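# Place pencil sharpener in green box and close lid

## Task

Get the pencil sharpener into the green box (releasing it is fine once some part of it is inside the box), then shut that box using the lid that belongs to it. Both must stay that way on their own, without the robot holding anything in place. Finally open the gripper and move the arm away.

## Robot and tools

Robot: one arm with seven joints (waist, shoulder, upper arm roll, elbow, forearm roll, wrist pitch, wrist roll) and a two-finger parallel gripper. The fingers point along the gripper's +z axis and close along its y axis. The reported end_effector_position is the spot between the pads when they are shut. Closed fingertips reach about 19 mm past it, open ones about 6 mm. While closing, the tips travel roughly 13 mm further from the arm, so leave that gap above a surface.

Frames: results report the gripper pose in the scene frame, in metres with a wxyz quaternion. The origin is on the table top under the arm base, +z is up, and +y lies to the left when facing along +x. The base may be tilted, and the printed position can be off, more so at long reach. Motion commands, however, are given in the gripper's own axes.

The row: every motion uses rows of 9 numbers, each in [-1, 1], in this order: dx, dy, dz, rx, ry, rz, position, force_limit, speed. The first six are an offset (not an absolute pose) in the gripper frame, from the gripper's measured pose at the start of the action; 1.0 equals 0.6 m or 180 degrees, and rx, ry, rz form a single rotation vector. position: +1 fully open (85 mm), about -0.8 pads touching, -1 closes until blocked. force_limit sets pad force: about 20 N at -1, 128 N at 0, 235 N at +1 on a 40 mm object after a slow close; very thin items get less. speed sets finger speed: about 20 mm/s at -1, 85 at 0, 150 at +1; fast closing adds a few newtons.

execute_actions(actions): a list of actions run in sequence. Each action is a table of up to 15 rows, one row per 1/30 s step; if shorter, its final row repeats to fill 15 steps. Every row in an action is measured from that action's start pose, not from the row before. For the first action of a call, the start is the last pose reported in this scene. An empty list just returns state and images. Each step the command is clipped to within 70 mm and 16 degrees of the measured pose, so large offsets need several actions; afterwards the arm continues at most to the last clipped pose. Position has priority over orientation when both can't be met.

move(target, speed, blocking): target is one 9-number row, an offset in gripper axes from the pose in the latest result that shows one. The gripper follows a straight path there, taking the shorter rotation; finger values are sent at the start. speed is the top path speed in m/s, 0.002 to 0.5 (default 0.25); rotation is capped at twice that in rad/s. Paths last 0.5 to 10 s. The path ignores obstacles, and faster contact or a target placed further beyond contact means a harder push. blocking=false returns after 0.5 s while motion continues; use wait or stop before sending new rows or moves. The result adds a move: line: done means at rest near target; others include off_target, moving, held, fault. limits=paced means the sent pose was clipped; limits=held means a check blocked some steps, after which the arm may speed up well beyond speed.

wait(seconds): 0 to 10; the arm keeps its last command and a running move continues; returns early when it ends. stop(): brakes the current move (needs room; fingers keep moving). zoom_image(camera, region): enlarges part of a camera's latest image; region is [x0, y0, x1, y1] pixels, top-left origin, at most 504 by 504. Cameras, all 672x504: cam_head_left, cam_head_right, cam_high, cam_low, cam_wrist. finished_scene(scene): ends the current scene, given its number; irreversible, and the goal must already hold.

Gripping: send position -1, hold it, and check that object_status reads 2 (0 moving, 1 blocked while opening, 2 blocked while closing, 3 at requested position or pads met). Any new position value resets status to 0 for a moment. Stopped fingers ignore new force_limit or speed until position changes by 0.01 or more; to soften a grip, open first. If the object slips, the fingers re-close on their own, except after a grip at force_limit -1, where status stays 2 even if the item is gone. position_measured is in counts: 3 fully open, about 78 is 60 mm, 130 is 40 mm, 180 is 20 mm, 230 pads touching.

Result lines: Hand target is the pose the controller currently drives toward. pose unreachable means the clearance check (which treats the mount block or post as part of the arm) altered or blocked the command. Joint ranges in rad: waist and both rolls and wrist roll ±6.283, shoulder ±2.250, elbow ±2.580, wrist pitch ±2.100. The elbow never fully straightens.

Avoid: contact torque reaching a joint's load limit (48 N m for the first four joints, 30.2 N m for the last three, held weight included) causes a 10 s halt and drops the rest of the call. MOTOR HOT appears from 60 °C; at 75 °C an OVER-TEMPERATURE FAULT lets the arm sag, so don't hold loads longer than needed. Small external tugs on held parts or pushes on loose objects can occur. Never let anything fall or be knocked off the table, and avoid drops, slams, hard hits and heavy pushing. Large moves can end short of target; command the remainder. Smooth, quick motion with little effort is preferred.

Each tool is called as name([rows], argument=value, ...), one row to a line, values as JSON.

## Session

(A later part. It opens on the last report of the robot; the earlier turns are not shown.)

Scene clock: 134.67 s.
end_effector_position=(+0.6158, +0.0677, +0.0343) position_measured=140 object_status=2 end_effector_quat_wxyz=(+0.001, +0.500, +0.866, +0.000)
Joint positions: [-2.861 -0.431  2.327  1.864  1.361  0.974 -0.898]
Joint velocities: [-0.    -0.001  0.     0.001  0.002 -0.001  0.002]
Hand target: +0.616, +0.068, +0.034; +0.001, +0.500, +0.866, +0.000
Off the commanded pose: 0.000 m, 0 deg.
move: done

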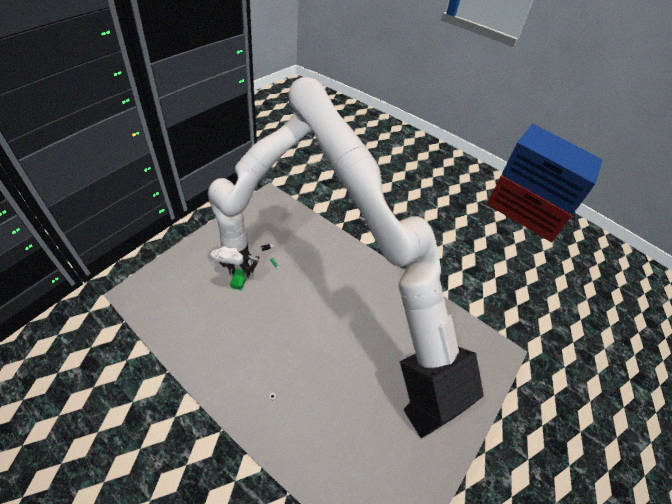

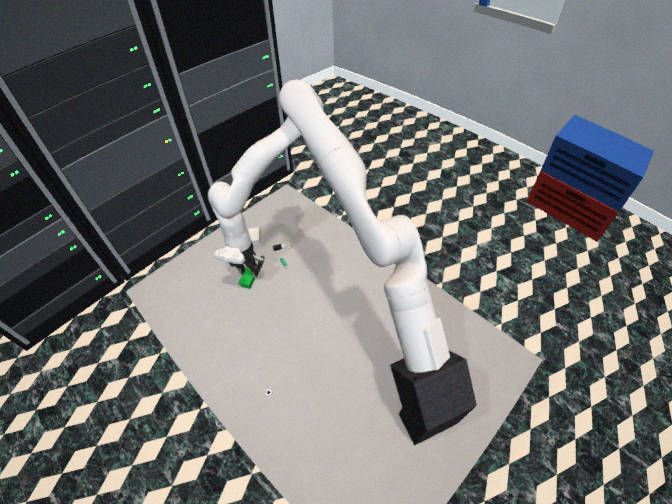

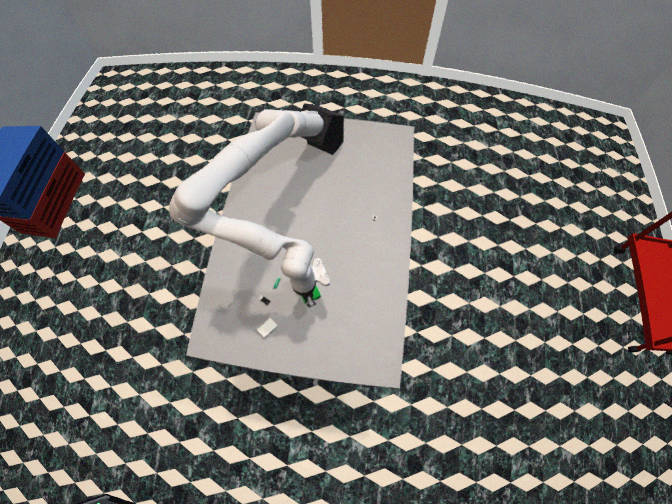

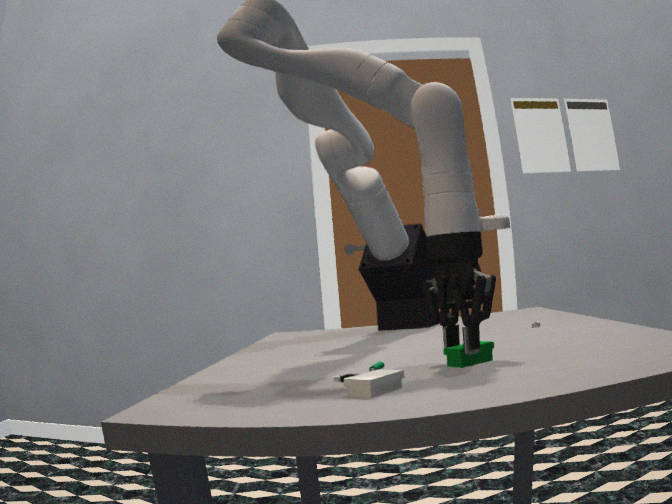

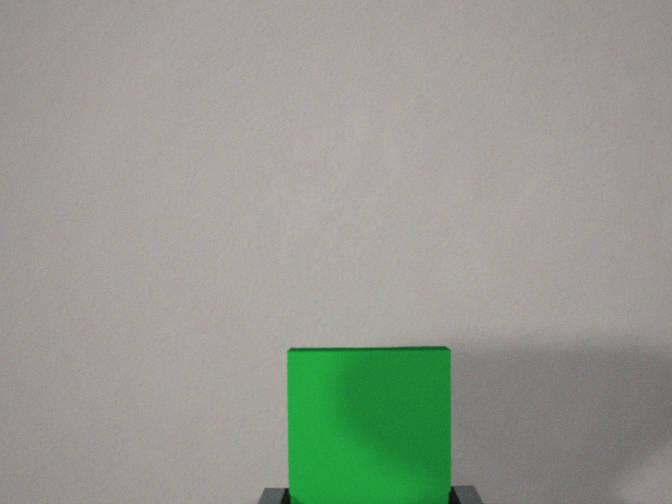

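Already overlapping; lower a bit and release.

move(target=[0,0,0.005,0,0,0,-1,-0.6,-0.5], speed=0.01)

execute_actions([
  [[0,0,0,0,0,0,1,0,-0.5]],
  [[0,0,0,0,0,0,1,0,-0.5]],
  [[0,0,0,0,0,0,1,0,-0.5]],
])

move(target=[0,0,-0.2,0,0,0,1,0,0], speed=0.15)

zoom_image(camera="cam_low", region=[400, 300, 560, 400])

Scene clock: 140.03 s.
end_effector_position=(+0.6158, +0.0677, +0.0313) position_measured=140 object_status=2 end_effector_quat_wxyz=(+0.001, +0.500, +0.866, +0.000)
Joint positions: [-2.861 -0.437  2.33   1.863  1.368  0.972 -0.901]
Joint velocities: [-0.     0.    -0.    -0.001 -0.001 -0.001  0.   ]
Hand target: +0.616, +0.068, +0.031; +0.001, +0.500, +0.866, +0.000
Off the commanded pose: 0.000 m, 0 deg.
move: done

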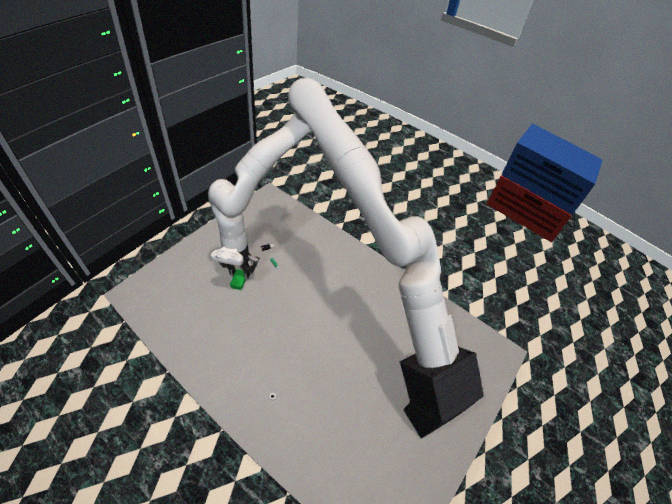

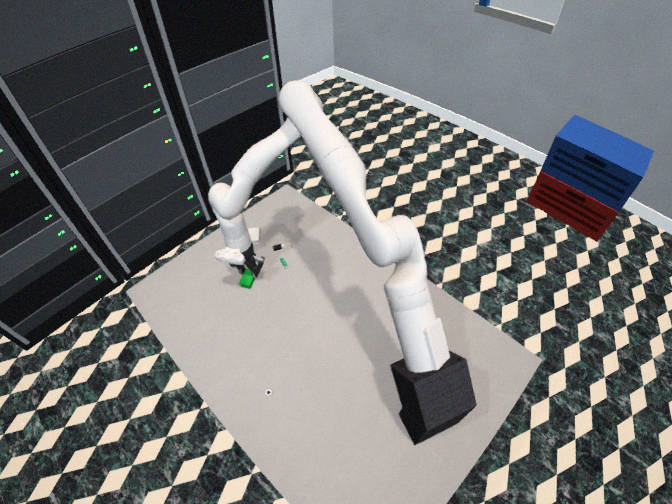

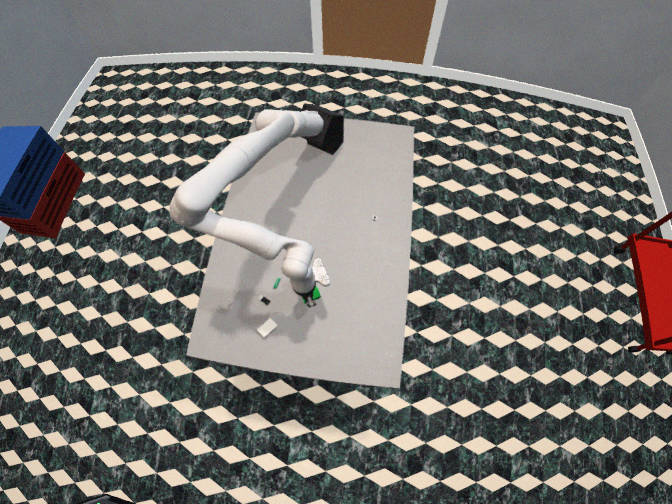

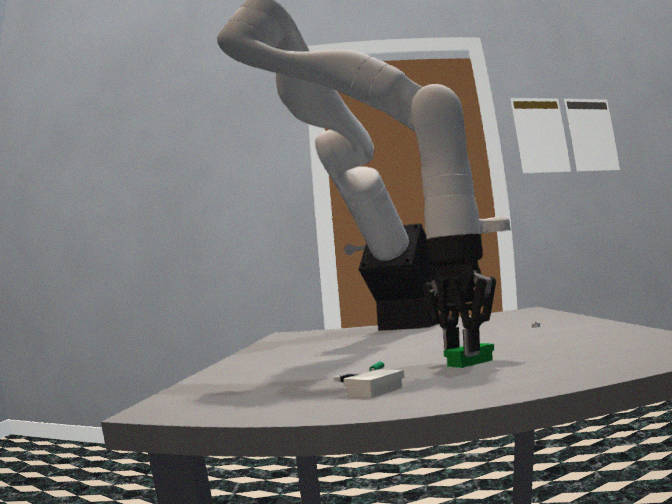

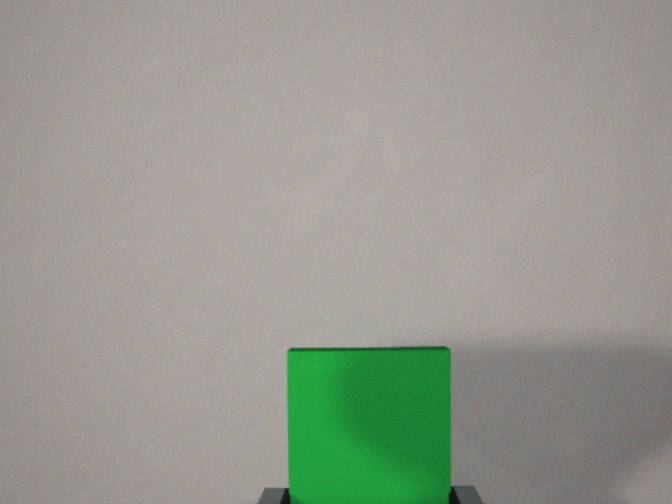

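Scene clock: 141.53 s.
end_effector_position=(+0.6158, +0.0677, +0.0313) position_measured=3 object_status=3 end_effector_quat_wxyz=(+0.001, +0.500, +0.866, +0.000)
Joint positions: [-2.861 -0.437  2.33   1.863  1.368  0.972 -0.901]
Joint velocities: [ 0.     0.     0.001 -0.    -0.    -0.001  0.002]
Hand target: +0.616, +0.068, +0.031; +0.001, +0.500, +0.866, +0.000
Off the commanded pose: 0.000 m, 0 deg.

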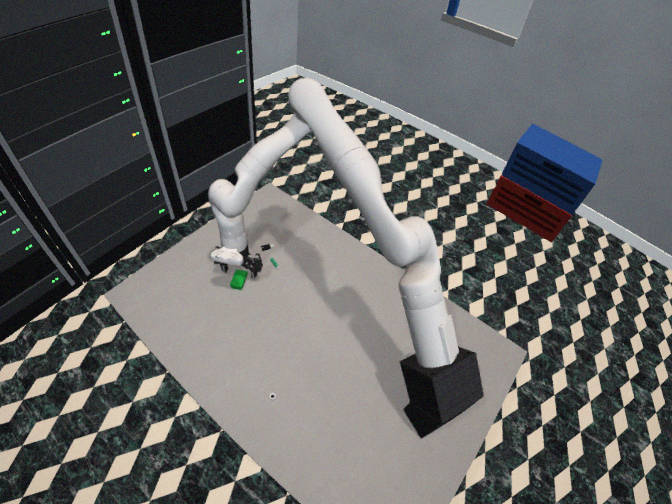

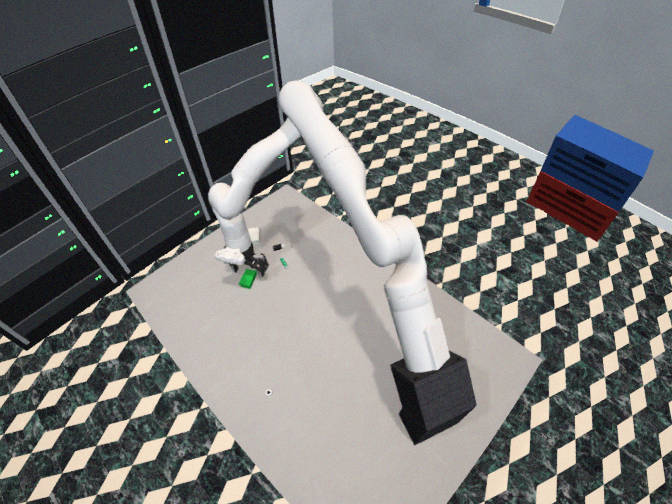

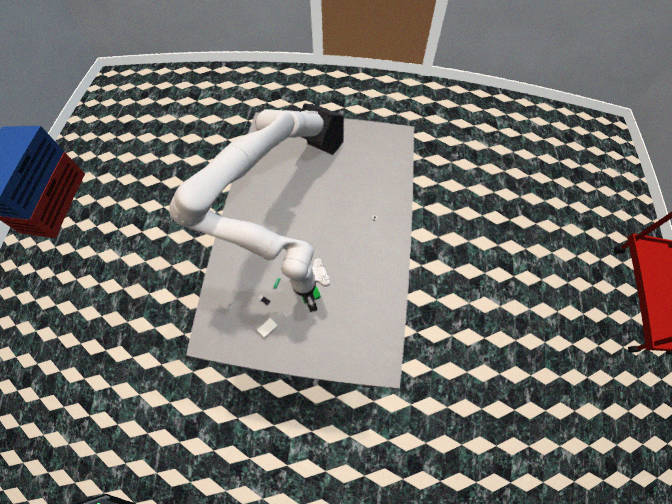

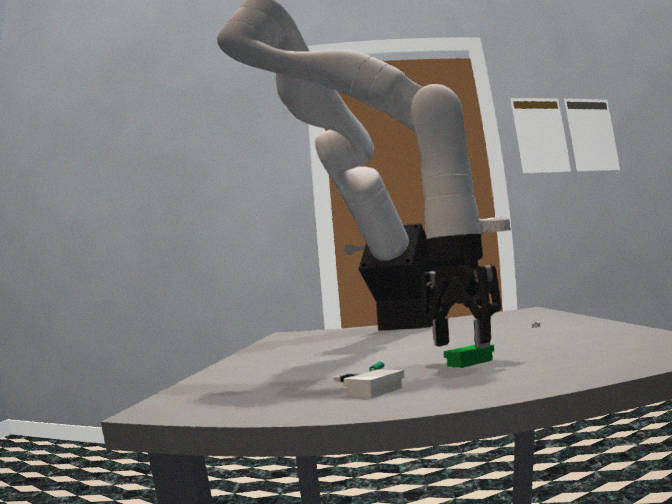

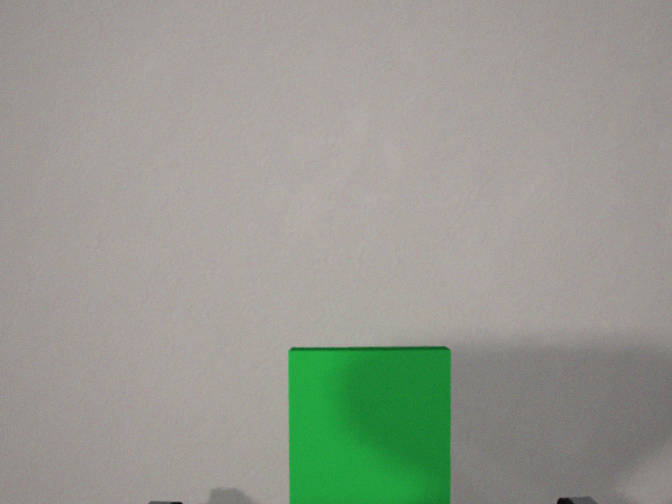

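Scene clock: 142.77 s.
end_effector_position=(+0.6152, +0.0679, +0.1512) position_measured=3 object_status=3 end_effector_quat_wxyz=(+0.000, +0.500, +0.866, +0.001)
Joint positions: [-2.866 -0.192  2.222  1.856  1.072  1.078 -0.742]
Joint velocities: [ 0.002  0.003  0.    -0.001 -0.001  0.    -0.   ]
Hand target: +0.615, +0.068, +0.151; +0.000, +0.500, +0.866, +0.001
Off the commanded pose: 0.000 m, 0 deg.
move: done

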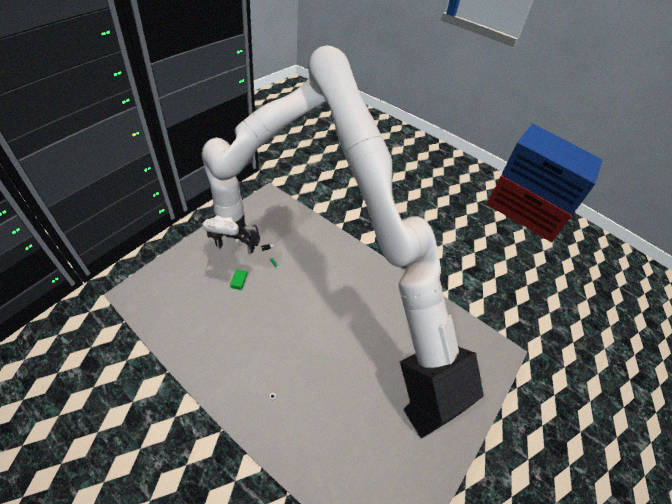

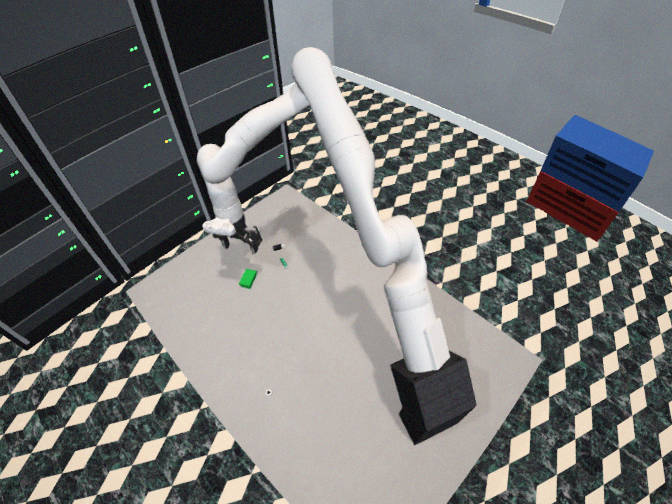

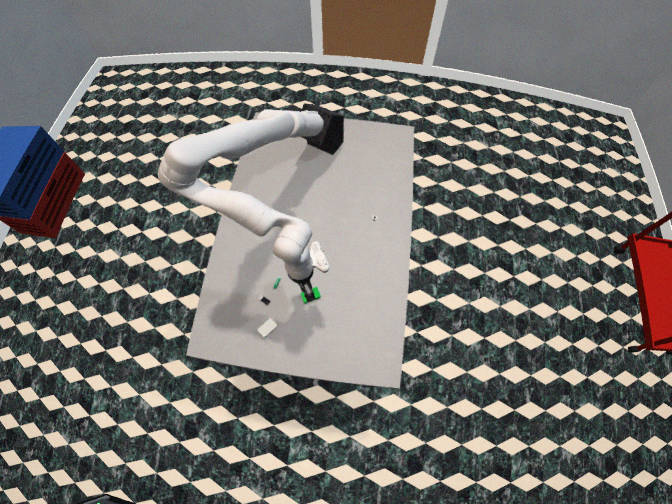

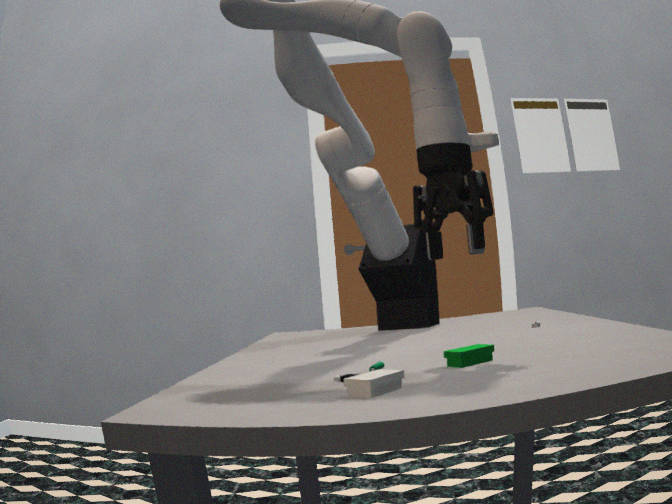

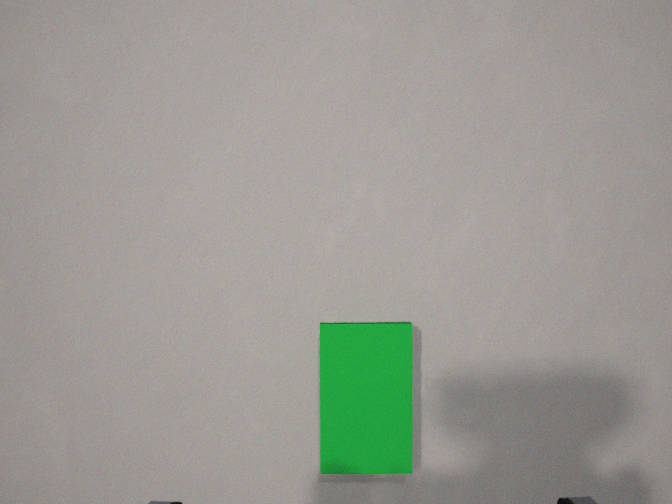

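Region (400, 300, 560, 400) of cam_low's 672x504 image, scaled by 3.150, with more detail than that image has; it fills the top 315 rows of this view, and the rest is white.

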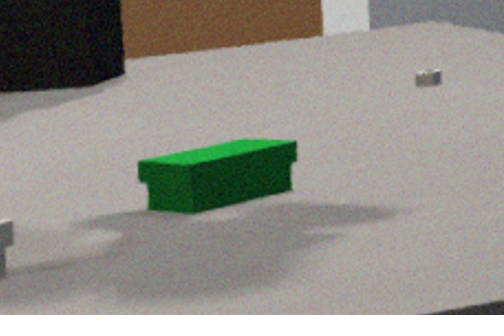

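finished_scene(scene=1)

The scene is finished: the task was done.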